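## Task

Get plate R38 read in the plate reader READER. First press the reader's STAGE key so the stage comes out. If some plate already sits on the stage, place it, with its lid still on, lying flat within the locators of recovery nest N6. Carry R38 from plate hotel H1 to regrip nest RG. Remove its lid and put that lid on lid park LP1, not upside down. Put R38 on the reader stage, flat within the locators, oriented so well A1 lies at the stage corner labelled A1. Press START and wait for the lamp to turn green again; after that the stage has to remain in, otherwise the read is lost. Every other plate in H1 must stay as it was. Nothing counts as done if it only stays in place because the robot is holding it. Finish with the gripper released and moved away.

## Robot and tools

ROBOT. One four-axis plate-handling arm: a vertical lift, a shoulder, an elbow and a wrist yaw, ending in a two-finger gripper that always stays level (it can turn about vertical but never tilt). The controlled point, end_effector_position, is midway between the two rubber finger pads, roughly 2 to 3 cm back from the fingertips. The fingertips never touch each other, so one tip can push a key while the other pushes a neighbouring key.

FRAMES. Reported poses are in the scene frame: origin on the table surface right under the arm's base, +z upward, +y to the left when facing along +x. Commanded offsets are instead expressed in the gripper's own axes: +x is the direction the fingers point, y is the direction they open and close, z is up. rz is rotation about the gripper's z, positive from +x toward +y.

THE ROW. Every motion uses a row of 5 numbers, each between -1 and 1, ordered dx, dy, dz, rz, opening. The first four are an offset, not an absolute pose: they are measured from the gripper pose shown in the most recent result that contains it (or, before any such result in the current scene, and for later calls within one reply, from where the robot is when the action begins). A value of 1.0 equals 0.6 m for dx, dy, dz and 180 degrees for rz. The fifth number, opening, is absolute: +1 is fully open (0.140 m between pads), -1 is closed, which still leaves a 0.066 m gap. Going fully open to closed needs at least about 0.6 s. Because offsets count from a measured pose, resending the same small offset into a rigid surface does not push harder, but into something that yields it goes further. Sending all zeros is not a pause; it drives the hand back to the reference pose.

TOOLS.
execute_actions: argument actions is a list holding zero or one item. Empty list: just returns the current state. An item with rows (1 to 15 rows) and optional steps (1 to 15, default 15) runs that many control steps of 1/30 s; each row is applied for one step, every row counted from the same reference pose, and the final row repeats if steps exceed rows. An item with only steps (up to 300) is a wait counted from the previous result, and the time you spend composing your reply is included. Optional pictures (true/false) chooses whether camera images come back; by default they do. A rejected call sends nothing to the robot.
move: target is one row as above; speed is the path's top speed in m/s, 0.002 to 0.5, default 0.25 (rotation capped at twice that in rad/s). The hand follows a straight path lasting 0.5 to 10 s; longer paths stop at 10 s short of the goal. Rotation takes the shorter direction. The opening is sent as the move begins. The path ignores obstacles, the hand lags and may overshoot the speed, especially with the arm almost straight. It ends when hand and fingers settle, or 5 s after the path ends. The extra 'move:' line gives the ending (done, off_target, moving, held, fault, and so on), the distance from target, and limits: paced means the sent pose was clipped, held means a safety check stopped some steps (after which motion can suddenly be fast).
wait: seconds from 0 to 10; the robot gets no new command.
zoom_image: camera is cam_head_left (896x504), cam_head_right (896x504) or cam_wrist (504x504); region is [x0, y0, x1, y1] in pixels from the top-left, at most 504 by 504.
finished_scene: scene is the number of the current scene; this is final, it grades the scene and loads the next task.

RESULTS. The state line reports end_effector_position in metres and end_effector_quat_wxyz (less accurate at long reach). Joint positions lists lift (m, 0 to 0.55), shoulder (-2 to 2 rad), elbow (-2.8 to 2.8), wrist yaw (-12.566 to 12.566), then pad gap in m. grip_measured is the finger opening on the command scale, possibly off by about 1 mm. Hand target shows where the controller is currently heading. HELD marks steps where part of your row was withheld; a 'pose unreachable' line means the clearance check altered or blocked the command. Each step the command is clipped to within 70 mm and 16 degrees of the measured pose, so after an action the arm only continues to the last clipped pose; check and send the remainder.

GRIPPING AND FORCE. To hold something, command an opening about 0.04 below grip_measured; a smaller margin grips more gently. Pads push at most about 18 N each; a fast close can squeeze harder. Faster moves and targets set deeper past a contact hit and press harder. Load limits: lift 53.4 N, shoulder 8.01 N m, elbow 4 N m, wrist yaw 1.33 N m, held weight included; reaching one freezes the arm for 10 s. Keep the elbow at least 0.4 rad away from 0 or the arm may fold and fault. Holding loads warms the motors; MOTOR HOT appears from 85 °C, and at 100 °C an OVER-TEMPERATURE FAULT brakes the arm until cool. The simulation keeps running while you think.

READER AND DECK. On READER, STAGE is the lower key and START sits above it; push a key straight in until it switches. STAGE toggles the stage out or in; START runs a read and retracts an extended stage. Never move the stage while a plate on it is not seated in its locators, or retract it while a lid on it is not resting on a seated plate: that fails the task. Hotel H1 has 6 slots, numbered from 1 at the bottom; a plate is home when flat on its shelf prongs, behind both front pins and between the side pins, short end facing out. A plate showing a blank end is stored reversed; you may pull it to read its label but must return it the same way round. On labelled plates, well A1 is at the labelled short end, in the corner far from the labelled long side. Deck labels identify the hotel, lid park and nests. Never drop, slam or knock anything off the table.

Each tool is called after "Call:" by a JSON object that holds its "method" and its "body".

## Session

Call:
{"method": "execute_actions", "body": {"actions": []}}

Scene clock: 0.00 s of 7000.00 s.
end_effector_position=(+0.5381, +0.1280, +0.4617) grip_measured=+0.99 end_effector_quat_wxyz=(+1.000, -0.000, -0.000, +0.019)
Joint positions: [ 0.457 -0.424 -1.013 -4.808  0.139]
Motor temperatures (°C, as the motors report them): [31 28 26 26]
Hand target: +0.538, +0.128, +0.462; +1.000, -0.000, -0.000, +0.019
camera_calibration (this result's frames):
cam_wrist: T_world_to_cam=[[0.0321999, -0.999478, 0.00251812, 0.117952], [-0.60273, -0.0214276, -0.797658, 0.683013], [0.797295, 0.0241667, -0.603105, -0.0580235], [0, 0, 0, 1]] pos_world=[0.454136, 0.133928, 0.509519]

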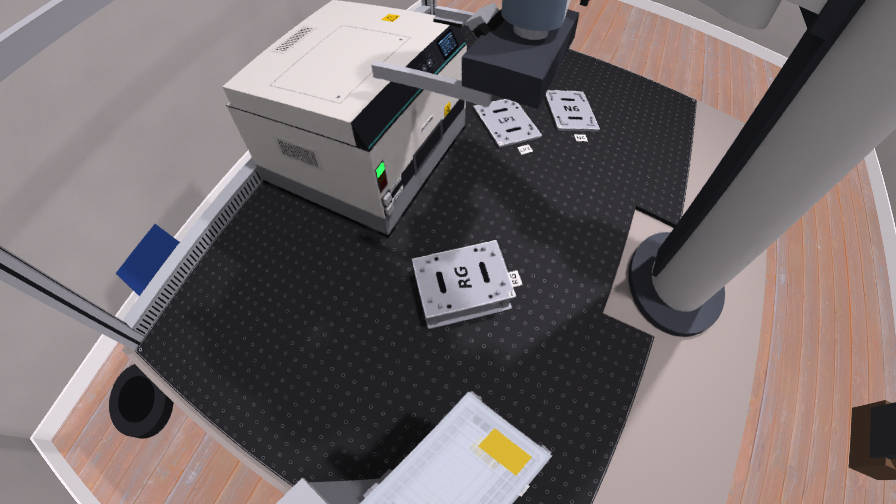

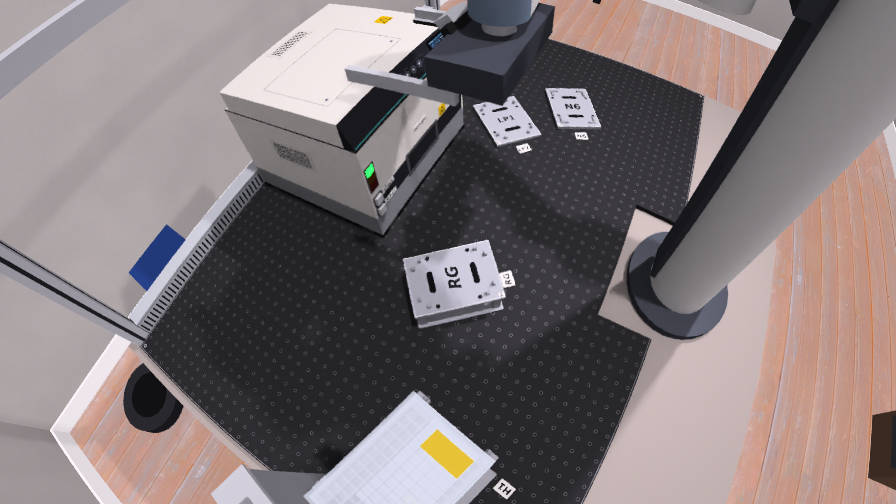

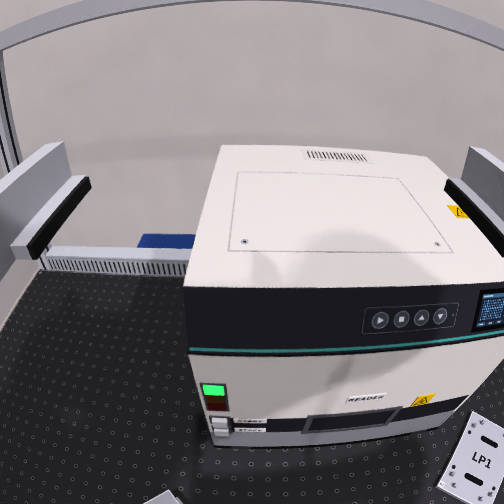

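Mirrored layout. Go to about (.50,.225,.15).

Call:
{"method": "move", "body": {"target": [-0.06,0.165,-0.52,0,-1]}}

Call:
{"method": "move", "body": {"target": [0.07,0,-0.07,0,-1], "speed": 0.1}}

Scene clock: 4.90 s of 7000.00 s.
end_effector_position=(+0.4984, +0.2257, +0.1497) grip_measured=-1.00 end_effector_quat_wxyz=(+1.000, -0.000, -0.000, +0.019)
Joint positions: [ 0.145  0.002 -1.159 -5.088  0.066]
Motor temperatures (°C, as the motors report them): [31 28 26 26]
Hand target: +0.499, +0.226, +0.150; +1.000, -0.000, -0.000, +0.019
Off the commanded pose: 0.000 m, 0 deg.
After step 90, 0.17 s passed at rest.
move: done
camera_calibration (this result's frames):
cam_wrist: T_world_to_cam=[[0.0328666, -0.999457, 0.00251812, 0.217325], [-0.602715, -0.0218297, -0.797658, 0.41237], [0.797279, 0.0246986, -0.603105, -0.217039], [0, 0, 0, 1]] pos_world=[0.414439, 0.231569, 0.197486]

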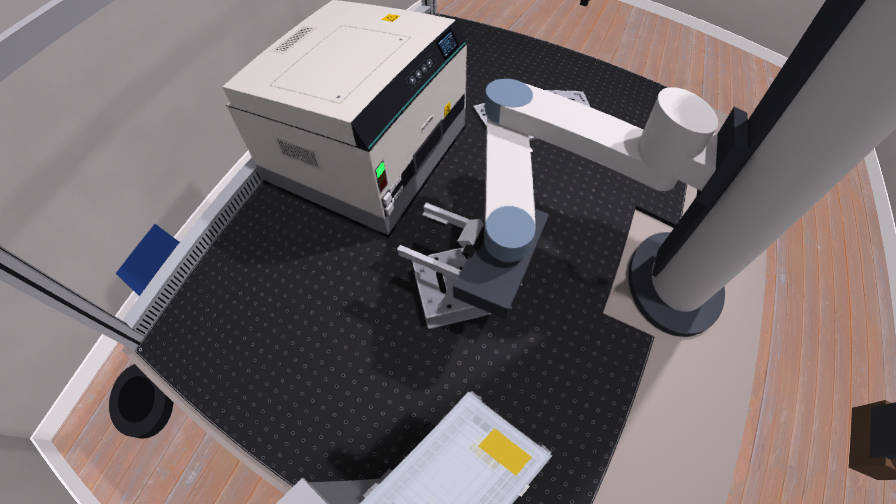

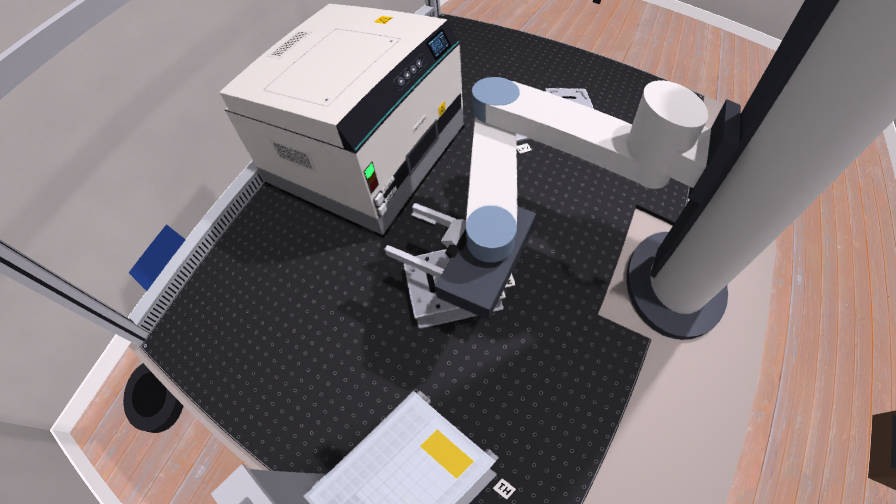

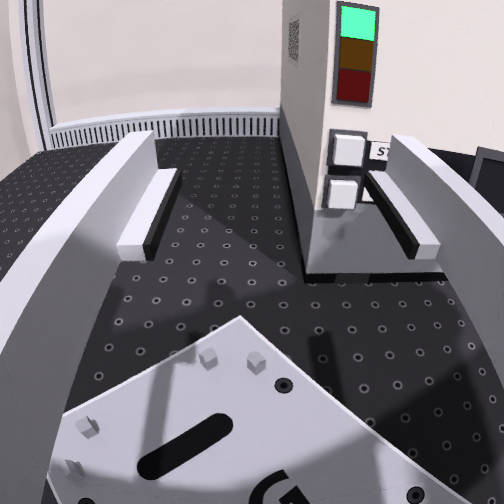

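Scene clock: 5.80 s of 7000.00 s.
end_effector_position=(+0.5405, +0.2271, +0.1076) grip_measured=-1.00 end_effector_quat_wxyz=(+1.000, -0.000, -0.000, +0.019)
Joint positions: [ 0.103 -0.043 -1.301 -4.902  0.066]
Motor temperatures (°C, as the motors report them): [31 28 26 26]
Hand target: +0.540, +0.227, +0.108; +1.000, -0.000, -0.000, +0.019
Off the commanded pose: 0.000 m, 0 deg.
move: done
camera_calibration (this result's frames):
cam_wrist: T_world_to_cam=[[0.0321414, -0.99948, 0.00251812, 0.217902], [-0.602731, -0.0213923, -0.797658, 0.404135], [0.797297, 0.02412, -0.603105, -0.275838], [0, 0, 0, 1]] pos_world=[0.456506, 0.233087, 0.155453]

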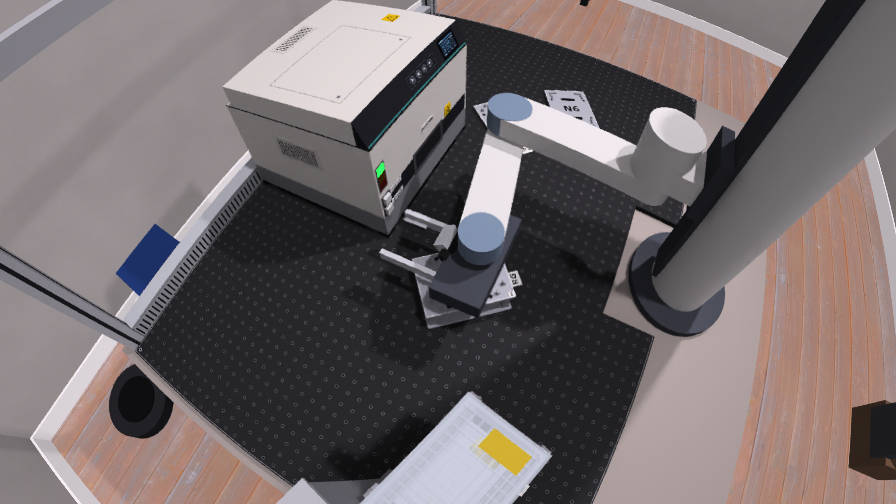

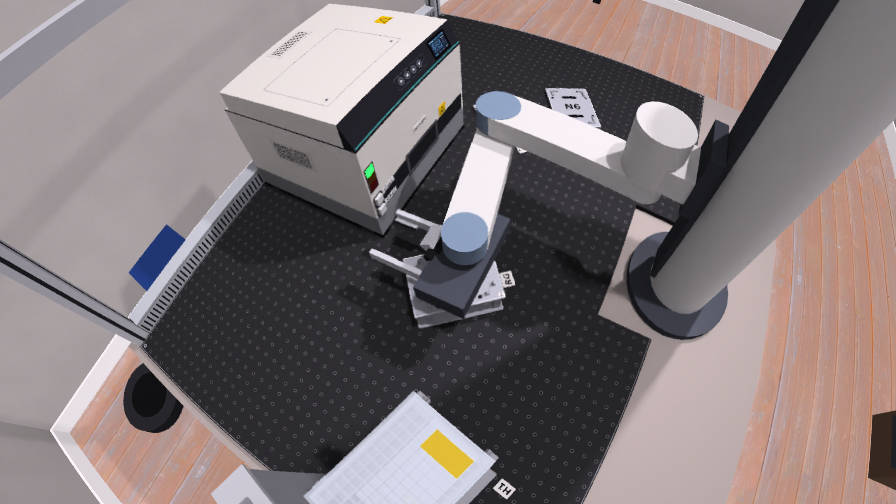

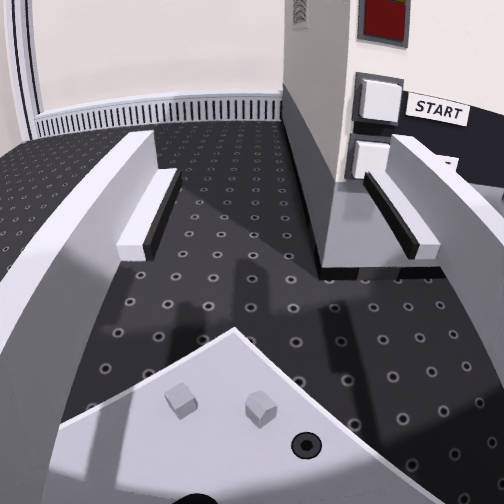

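Call:
{"method": "move", "body": {"target": [0.055,-0.011,-0.024,0,-1], "speed": 0.05}}

Call:
{"method": "move", "body": {"target": [0.017,0,0,0,-1], "speed": 0.01}}

Call:
{"method": "execute_actions", "body": {"actions": [{"steps":20}]}}

Scene clock: 10.83 s of 7000.00 s.
end_effector_position=(+0.5738, +0.2216, +0.0932) grip_measured=-1.00 end_effector_quat_wxyz=(+1.000, -0.000, -0.000, +0.019)
Joint positions: [ 0.088 -0.081 -1.405 -4.76   0.066]
Motor temperatures (°C, as the motors report them): [31 28 26 26]
Hand target: +0.574, +0.222, +0.093; +1.000, -0.000, -0.000, +0.019
Off the commanded pose: 0.000 m, 0 deg.
After step 90, 1.07 s passed at rest.
move: done
camera_calibration (this result's frames):
cam_wrist: T_world_to_cam=[[0.0314708, -0.999501, 0.00251812, 0.211762], [-0.602745, -0.020988, -0.797658, 0.412494], [0.797313, 0.0235852, -0.603105, -0.31085], [0, 0, 0, 1]] pos_world=[0.489809, 0.227645, 0.14102]

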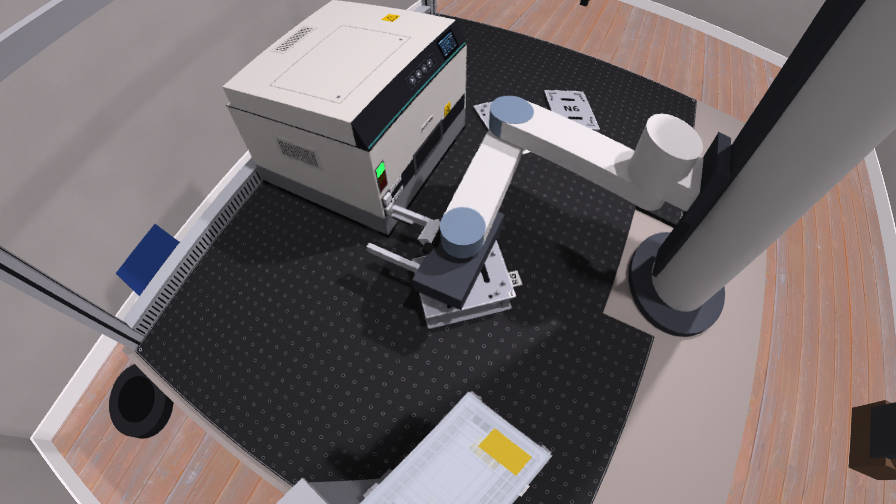

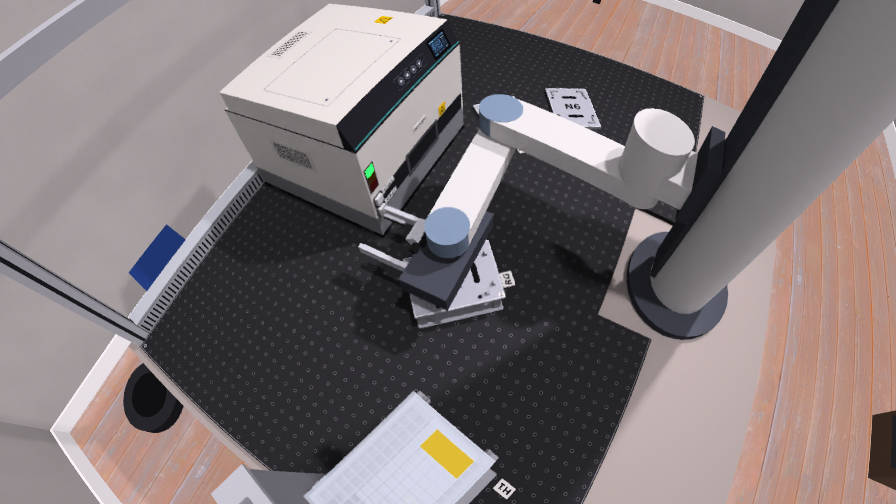

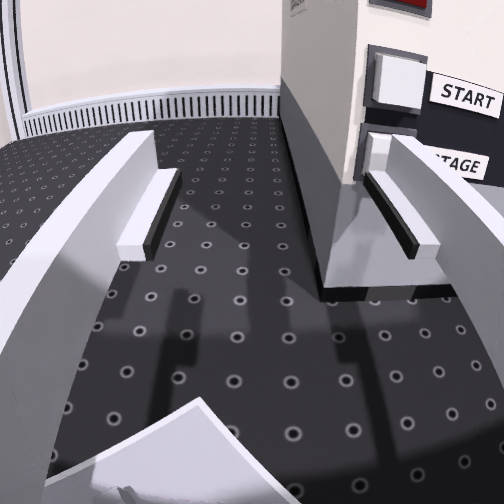

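Scene clock: 12.07 s of 7000.00 s.
end_effector_position=(+0.5835, +0.2220, +0.0932) grip_measured=-1.00 end_effector_quat_wxyz=(+1.000, -0.000, -0.000, +0.018)
Joint positions: [ 0.088 -0.082 -1.445 -4.72   0.066]
Motor temperatures (°C, as the motors report them): [31 28 26 26]
Hand target: +0.584, +0.222, +0.093; +1.000, -0.000, -0.000, +0.019
Off the commanded pose: 0.000 m, 0 deg.
move: done
camera_calibration (this result's frames):
cam_wrist: T_world_to_cam=[[0.0308511, -0.999521, 0.00251812, 0.212188], [-0.602758, -0.0206142, -0.797658, 0.418271], [0.797327, 0.0230908, -0.603105, -0.318489], [0, 0, 0, 1]] pos_world=[0.49951, 0.228063, 0.14102]

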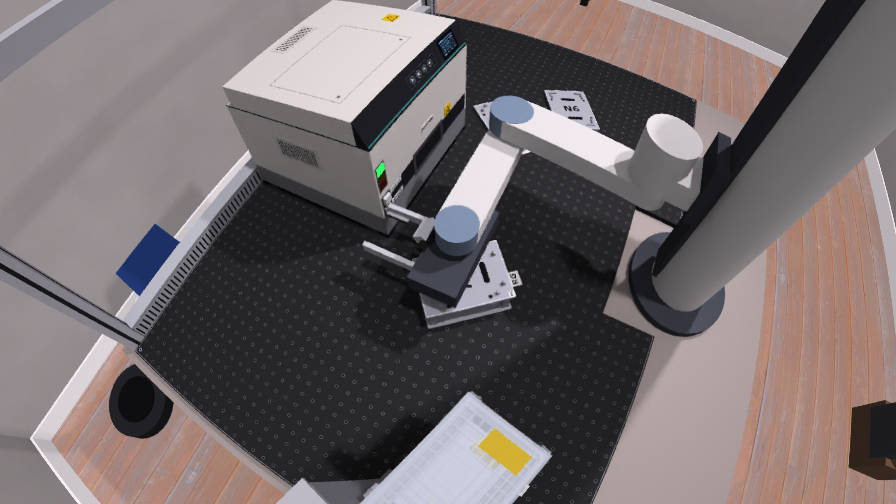

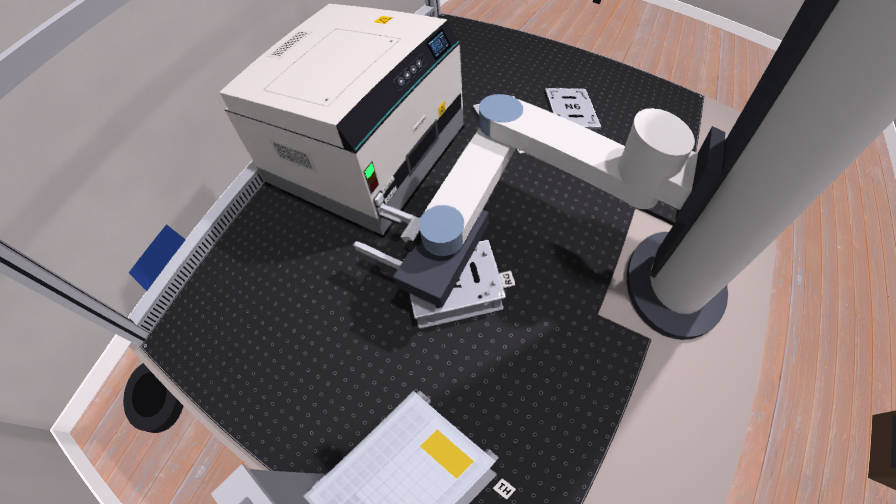

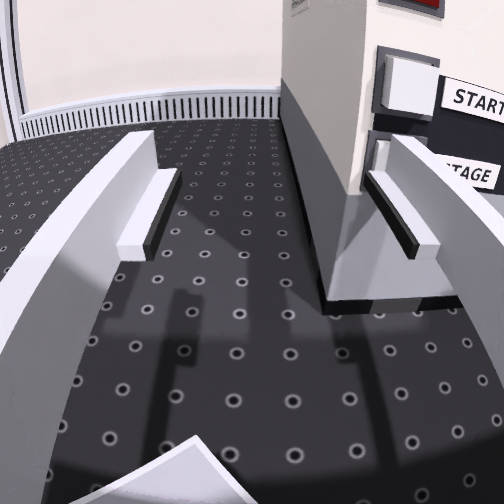

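Scene clock: 12.73 s of 7000.00 s.
end_effector_position=(+0.5835, +0.2220, +0.0932) grip_measured=-1.00 end_effector_quat_wxyz=(+1.000, -0.000, -0.000, +0.018)
Joint positions: [ 0.088 -0.082 -1.445 -4.72   0.066]
Motor temperatures (°C, as the motors report them): [31 28 26 26]
Hand target: +0.584, +0.222, +0.093; +1.000, -0.000, -0.000, +0.019
Off the commanded pose: 0.000 m, 0 deg.
Steps of this call (steps 1 to 20: nothing new was sent). Readings (end_effector_position):
1: (+0.5835, +0.2220, +0.0932)
2: (+0.5835, +0.2220, +0.0932)
4: (+0.5835, +0.2220, +0.0932)
8: (+0.5835, +0.2220, +0.0932)
20: the state above
camera_calibration (this result's frames):
cam_wrist: T_world_to_cam=[[0.0308511, -0.999521, 0.00251812, 0.212188], [-0.602758, -0.0206142, -0.797658, 0.418271], [0.797327, 0.0230908, -0.603105, -0.318489], [0, 0, 0, 1]] pos_world=[0.49951, 0.228063, 0.14102]

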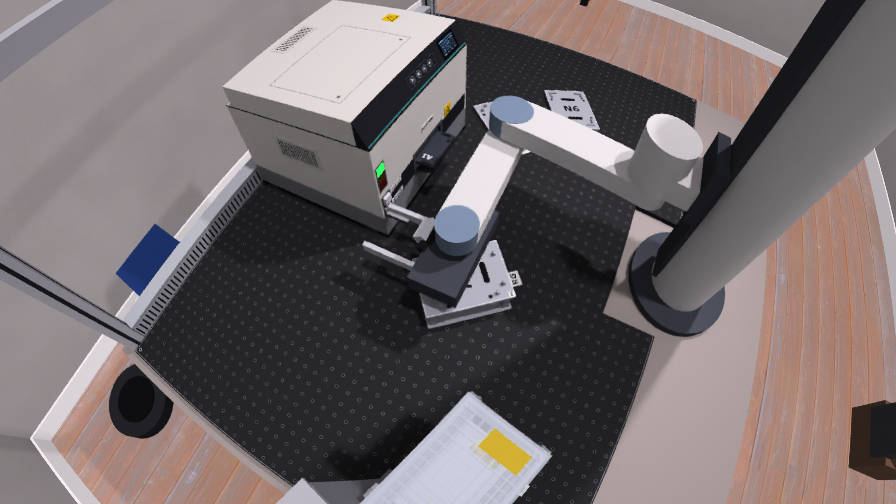

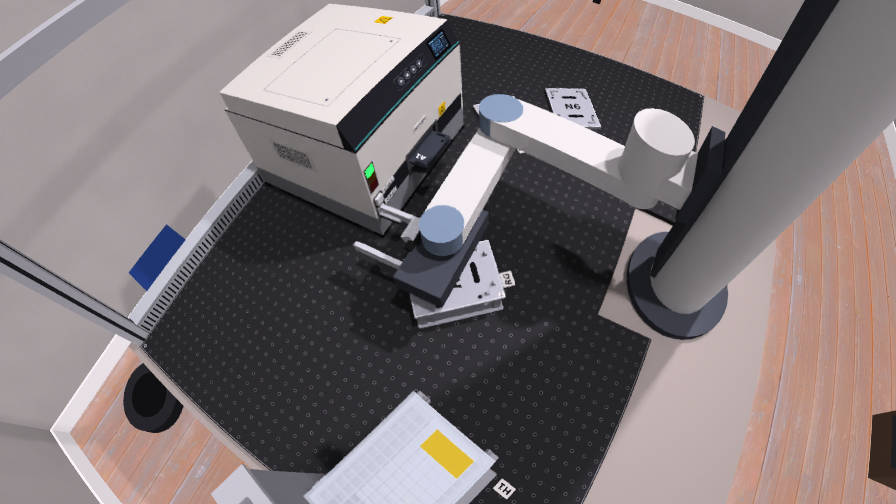

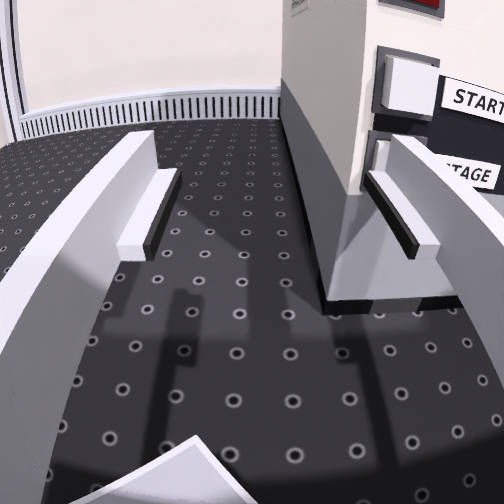

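Call:
{"method": "move", "body": {"target": [-0.05,0,0.107,0,-1], "speed": 0.15}}

Call:
{"method": "move", "body": {"target": [-0.233,0.015,0,0.22,0.2]}}

Call:
{"method": "move", "body": {"target": [-0.12,0.3,0.27,0.17,0.2]}}

Scene clock: 19.37 s of 7000.00 s.
end_effector_position=(+0.5535, +0.2210, +0.1574) grip_measured=-1.00 end_effector_quat_wxyz=(+1.000, -0.000, -0.000, +0.018)
Joint positions: [ 0.152 -0.074 -1.327 -4.846  0.066]
Motor temperatures (°C, as the motors report them): [31 28 26 26]
Hand target: +0.554, +0.221, +0.157; +1.000, -0.000, -0.000, +0.018
Off the commanded pose: 0.000 m, 0 deg.
After step 120, 1.83 s passed at rest.
move: done
camera_calibration (this result's frames):
cam_wrist: T_world_to_cam=[[0.0313991, -0.999504, 0.00251812, 0.211654], [-0.602747, -0.0209447, -0.797658, 0.45145], [0.797314, 0.023528, -0.603105, -0.25587], [0, 0, 0, 1]] pos_world=[0.469473, 0.227025, 0.205253]

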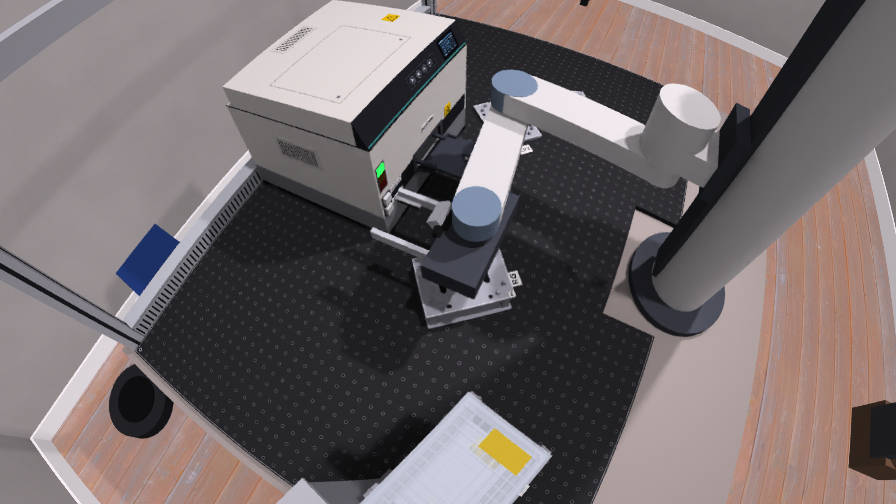

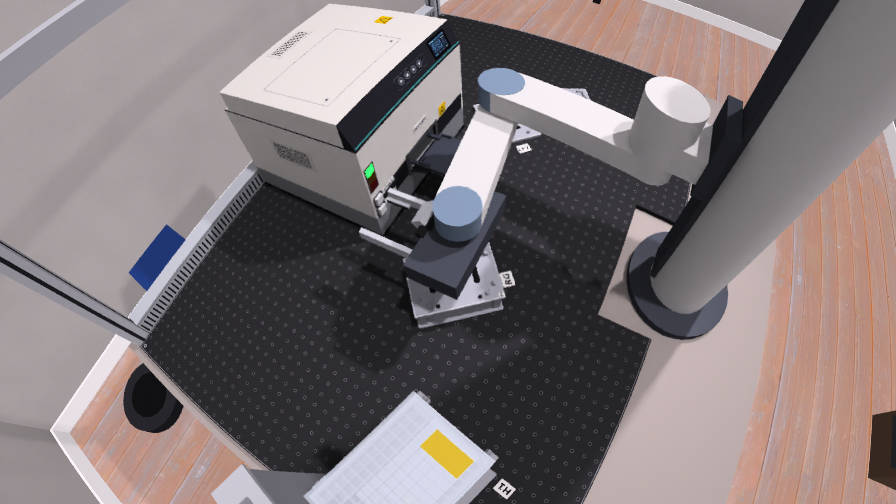

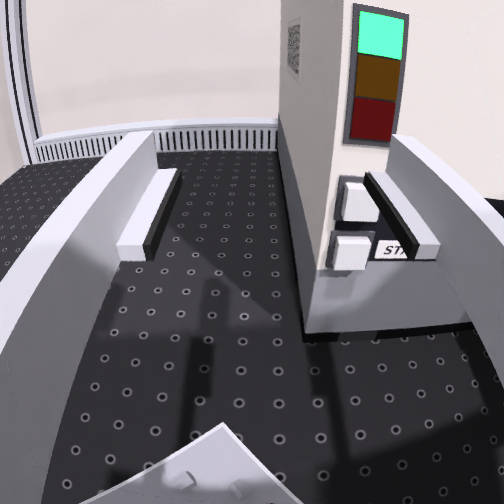

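Scene clock: 21.07 s of 7000.00 s.
end_effector_position=(+0.4133, +0.2249, +0.1574) grip_measured=+0.20 end_effector_quat_wxyz=(+0.934, -0.000, -0.000, +0.356)
Joint positions: [ 0.152 -0.231 -0.723 -4.601  0.11 ]
Motor temperatures (°C, as the motors report them): [31 28 26 26]
Hand target: +0.413, +0.225, +0.157; +0.934, -0.000, -0.000, +0.356
Off the commanded pose: 0.000 m, 0 deg.
move: done
camera_calibration (this result's frames):
cam_wrist: T_world_to_cam=[[0.66151, -0.749932, 0.00251812, -0.0965669], [-0.450962, -0.400469, -0.797658, 0.389658], [0.599198, 0.526523, -0.603105, -0.175436], [0, 0, 0, 1]] pos_world=[0.344722, 0.175999, 0.20525]

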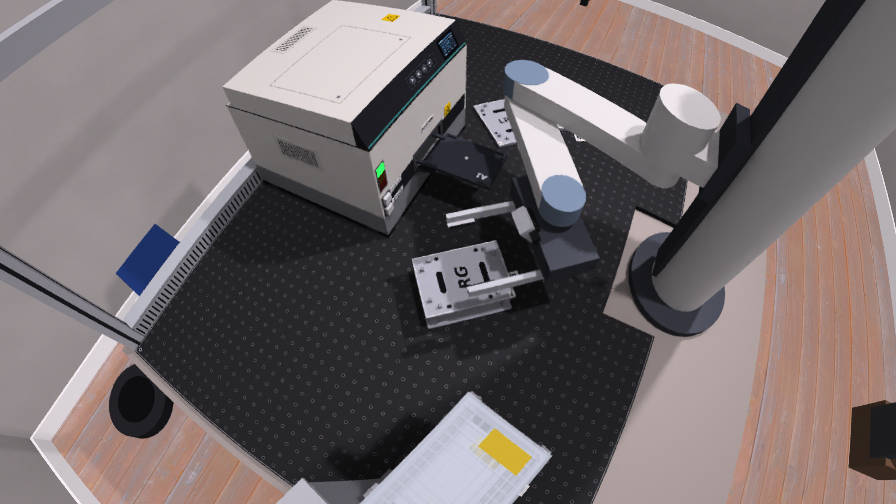

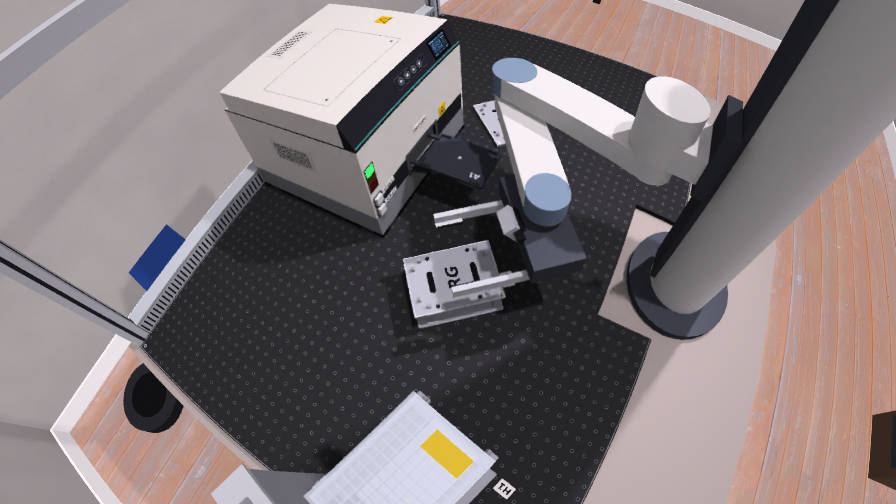

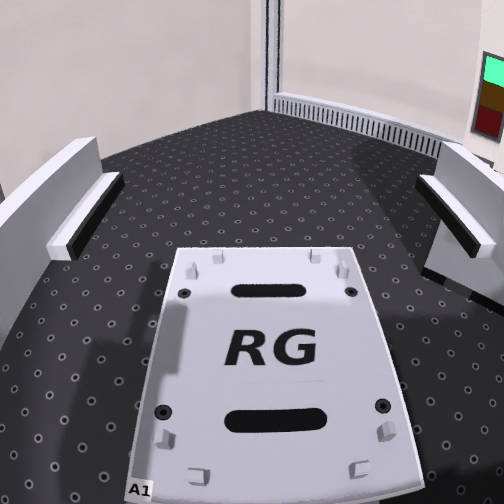

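Scene clock: 22.53 s of 7000.00 s.
end_effector_position=(+0.2398, +0.3114, +0.3195) grip_measured=+0.20 end_effector_quat_wxyz=(+0.807, -0.000, -0.000, +0.590)
Joint positions: [ 0.314  0.431 -0.688 -4.763  0.11 ]
Motor temperatures (°C, as the motors report them): [31 28 26 26]
Hand target: +0.240, +0.311, +0.319; +0.807, -0.000, -0.000, +0.590
Off the commanded pose: 0.000 m, 0 deg.
move: done
camera_calibration (this result's frames):
cam_wrist: T_world_to_cam=[[0.951185, -0.30861, 0.00251812, -0.124217], [-0.184215, -0.574289, -0.797658, 0.465463], [0.247611, 0.758256, -0.603105, -0.00714577], [0, 0, 0, 1]] pos_world=[0.205668, 0.234394, 0.367283]

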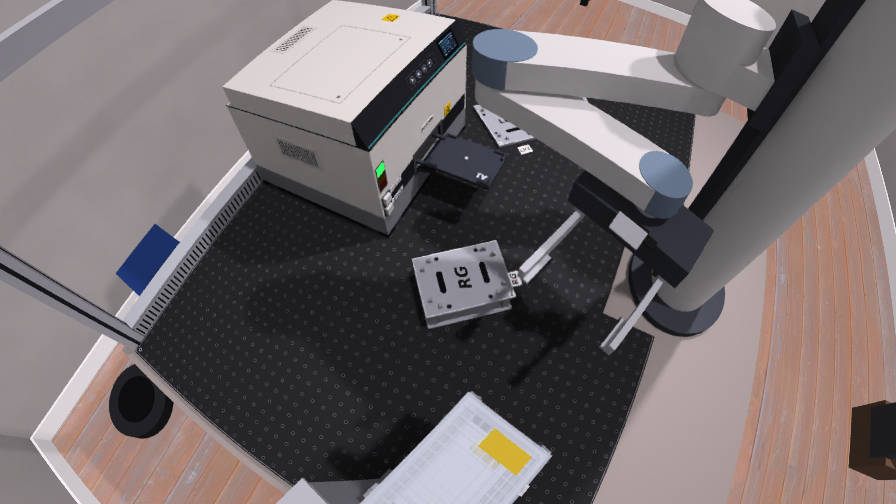

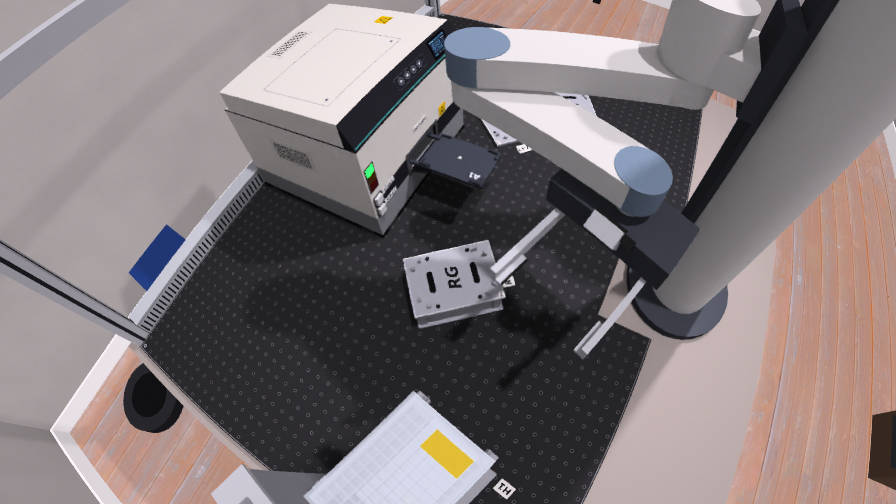

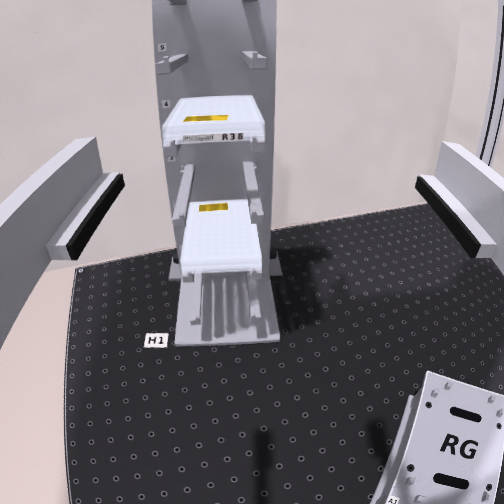

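Call:
{"method": "execute_actions", "body": {"actions": []}}

Call:
{"method": "zoom_image", "body": {"camera": "cam_wrist", "region": [120,40,320,240]}}

Scene clock: 32.50 s of 7000.00 s.
end_effector_position=(+0.2398, +0.3114, +0.3195) grip_measured=+0.20 end_effector_quat_wxyz=(+0.807, -0.000, -0.000, +0.590)
Joint positions: [ 0.314  0.431 -0.688 -4.763  0.11 ]
Motor temperatures (°C, as the motors report them): [31 28 26 26]
Hand target: +0.240, +0.311, +0.319; +0.807, -0.000, -0.000, +0.590
Off the commanded pose: 0.000 m, 0 deg.
Steps of this call (steps 1 to 90: nothing new was sent; then 6.97 s passed at rest). Readings (end_effector_position):
1: (+0.2398, +0.3114, +0.3195)
2: (+0.2398, +0.3114, +0.3195)
4: (+0.2398, +0.3114, +0.3195)
8: (+0.2398, +0.3114, +0.3195)
90: the state above
camera_calibration (this result's frames):
cam_wrist: T_world_to_cam=[[0.951175, -0.308641, 0.00251812, -0.124215], [-0.184234, -0.574282, -0.797658, 0.465465], [0.247636, 0.758248, -0.603105, -0.00715126], [0, 0, 0, 1]] pos_world=[0.205676, 0.234393, 0.367282]

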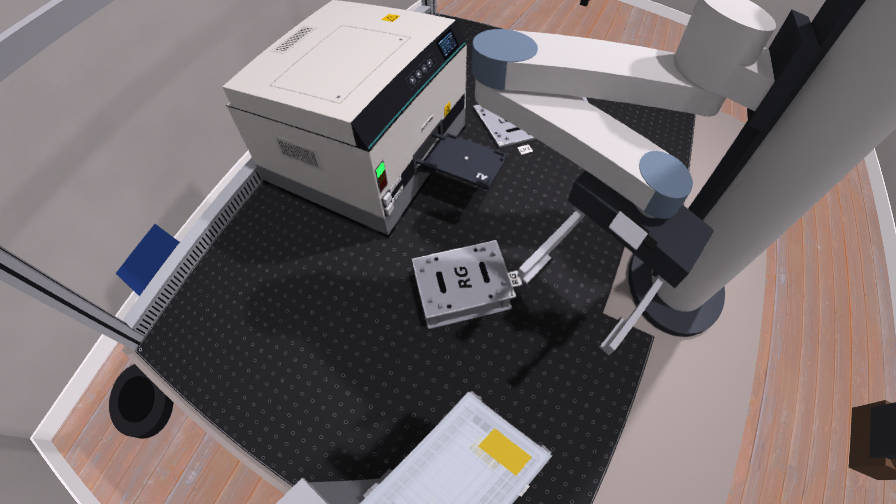

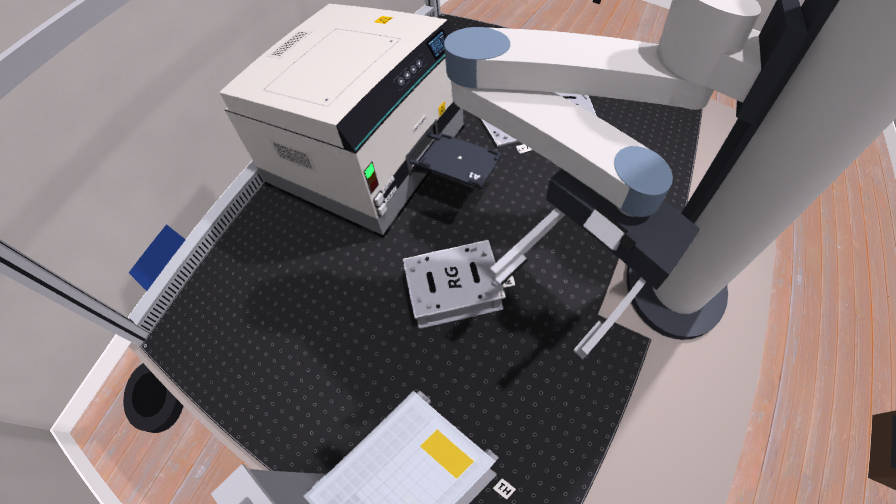

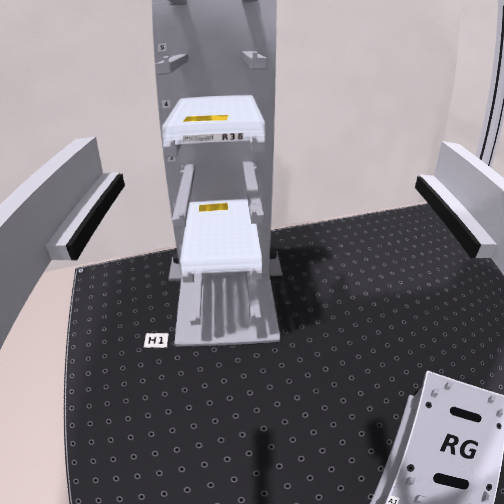

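Region (120, 40, 320, 240) of cam_wrist's 504x504 image, scaled by 2.520, with more detail than that image has.

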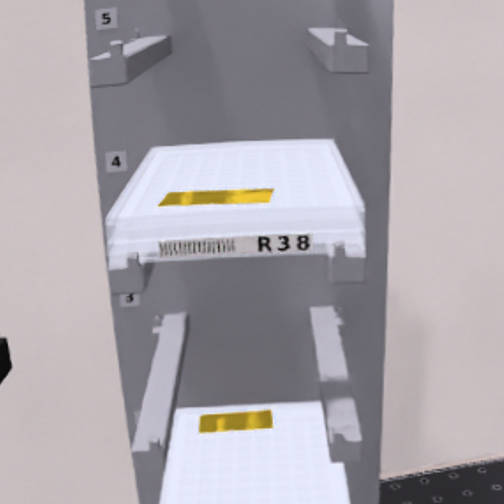

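Call:
{"method": "move", "body": {"target": [0.17,0.055,-0.05,0.025,0.2]}}

Scene clock: 35.87 s of 7000.00 s.
end_effector_position=(+0.2394, +0.4186, +0.2894) grip_measured=+0.20 end_effector_quat_wxyz=(+0.784, -0.000, -0.000, +0.621)
Joint positions: [ 0.284  0.578 -1.147 -4.373  0.11 ]
Motor temperatures (°C, as the motors report them): [31 28 26 26]
Hand target: +0.239, +0.419, +0.289; +0.783, -0.000, -0.000, +0.621
Off the commanded pose: 0.000 m, 0 deg.
move: done
camera_calibration (this result's frames):
cam_wrist: T_world_to_cam=[[0.972354, -0.233496, 0.00251812, -0.127225], [-0.138871, -0.586905, -0.797658, 0.497456], [0.187728, 0.775256, -0.603105, -0.0992713], [0, 0, 0, 1]] pos_world=[0.211425, 0.339214, 0.337249]

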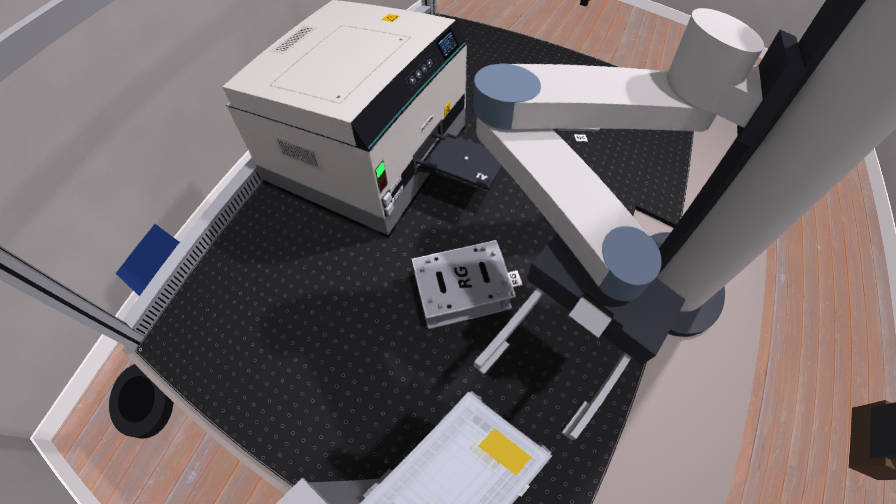

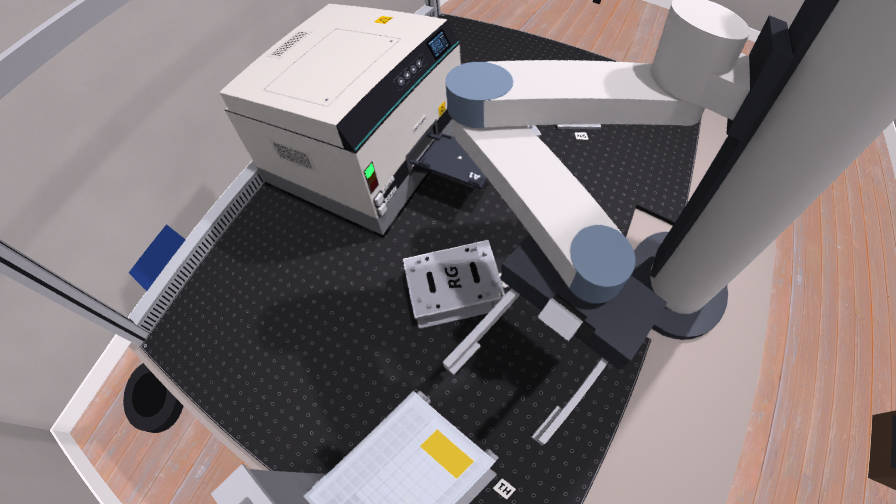

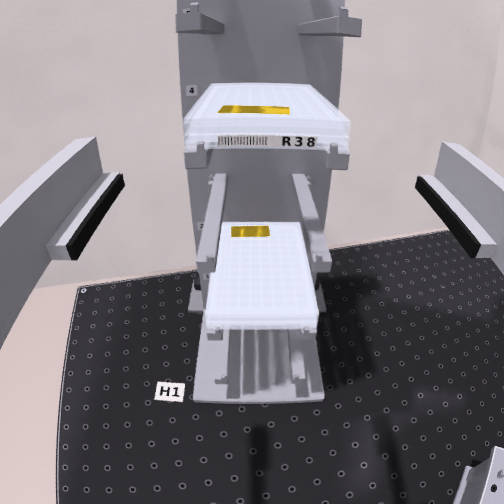

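Call:
{"method": "move", "body": {"target": [0.15,-0.001,-0.006,-0.003,0.2], "speed": 0.1}}

Scene clock: 41.03 s of 7000.00 s.
end_effector_position=(+0.2607, +0.5061, +0.2859) grip_measured=+0.20 end_effector_quat_wxyz=(+0.787, -0.000, -0.000, +0.617)
Joint positions: [ 0.281  0.733 -1.599 -4.087  0.11 ]
Motor temperatures (°C, as the motors report them): [31 28 26 26]
Hand target: +0.261, +0.506, +0.286; +0.787, -0.000, -0.000, +0.618
Off the commanded pose: 0.000 m, 0 deg.
After step 90, 0.97 s passed at rest.
move: done
camera_calibration (this result's frames):
cam_wrist: T_world_to_cam=[[0.970002, -0.243084, 0.00251812, -0.122007], [-0.144658, -0.585505, -0.797658, 0.5497], [0.195372, 0.773365, -0.603105, -0.174284], [0, 0, 0, 1]] pos_world=[0.231916, 0.426979, 0.333668]

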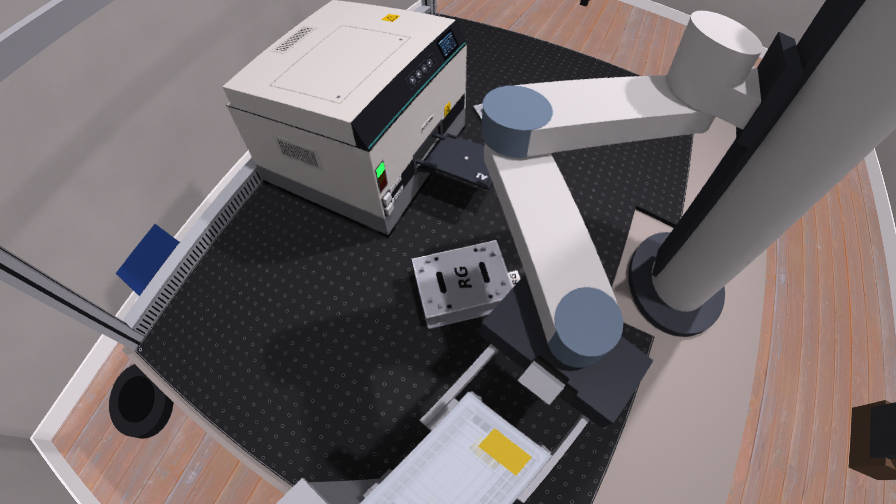

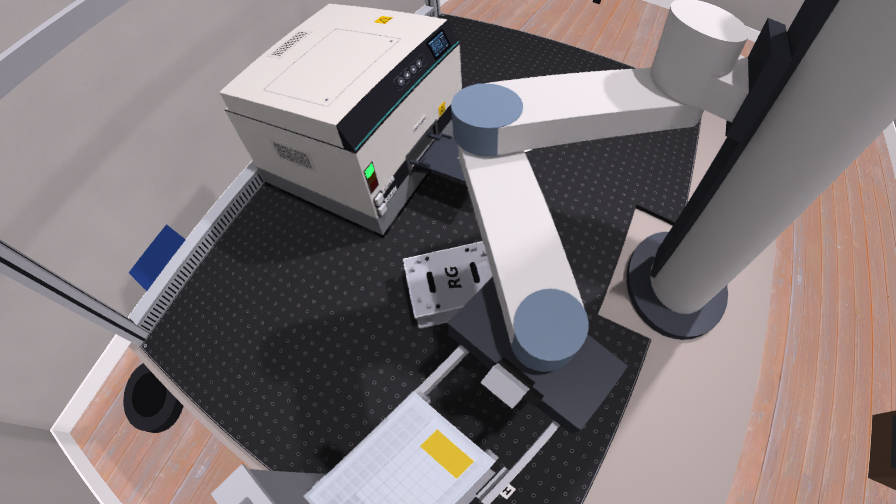

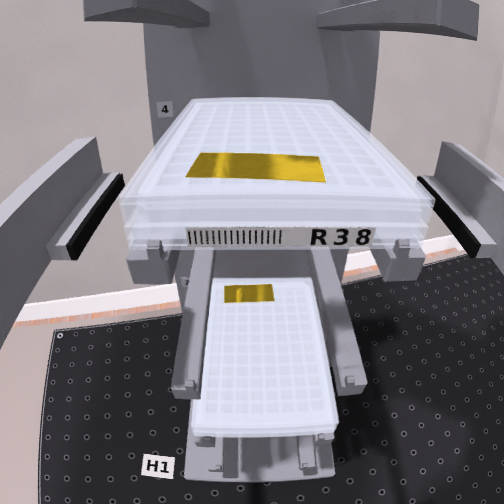

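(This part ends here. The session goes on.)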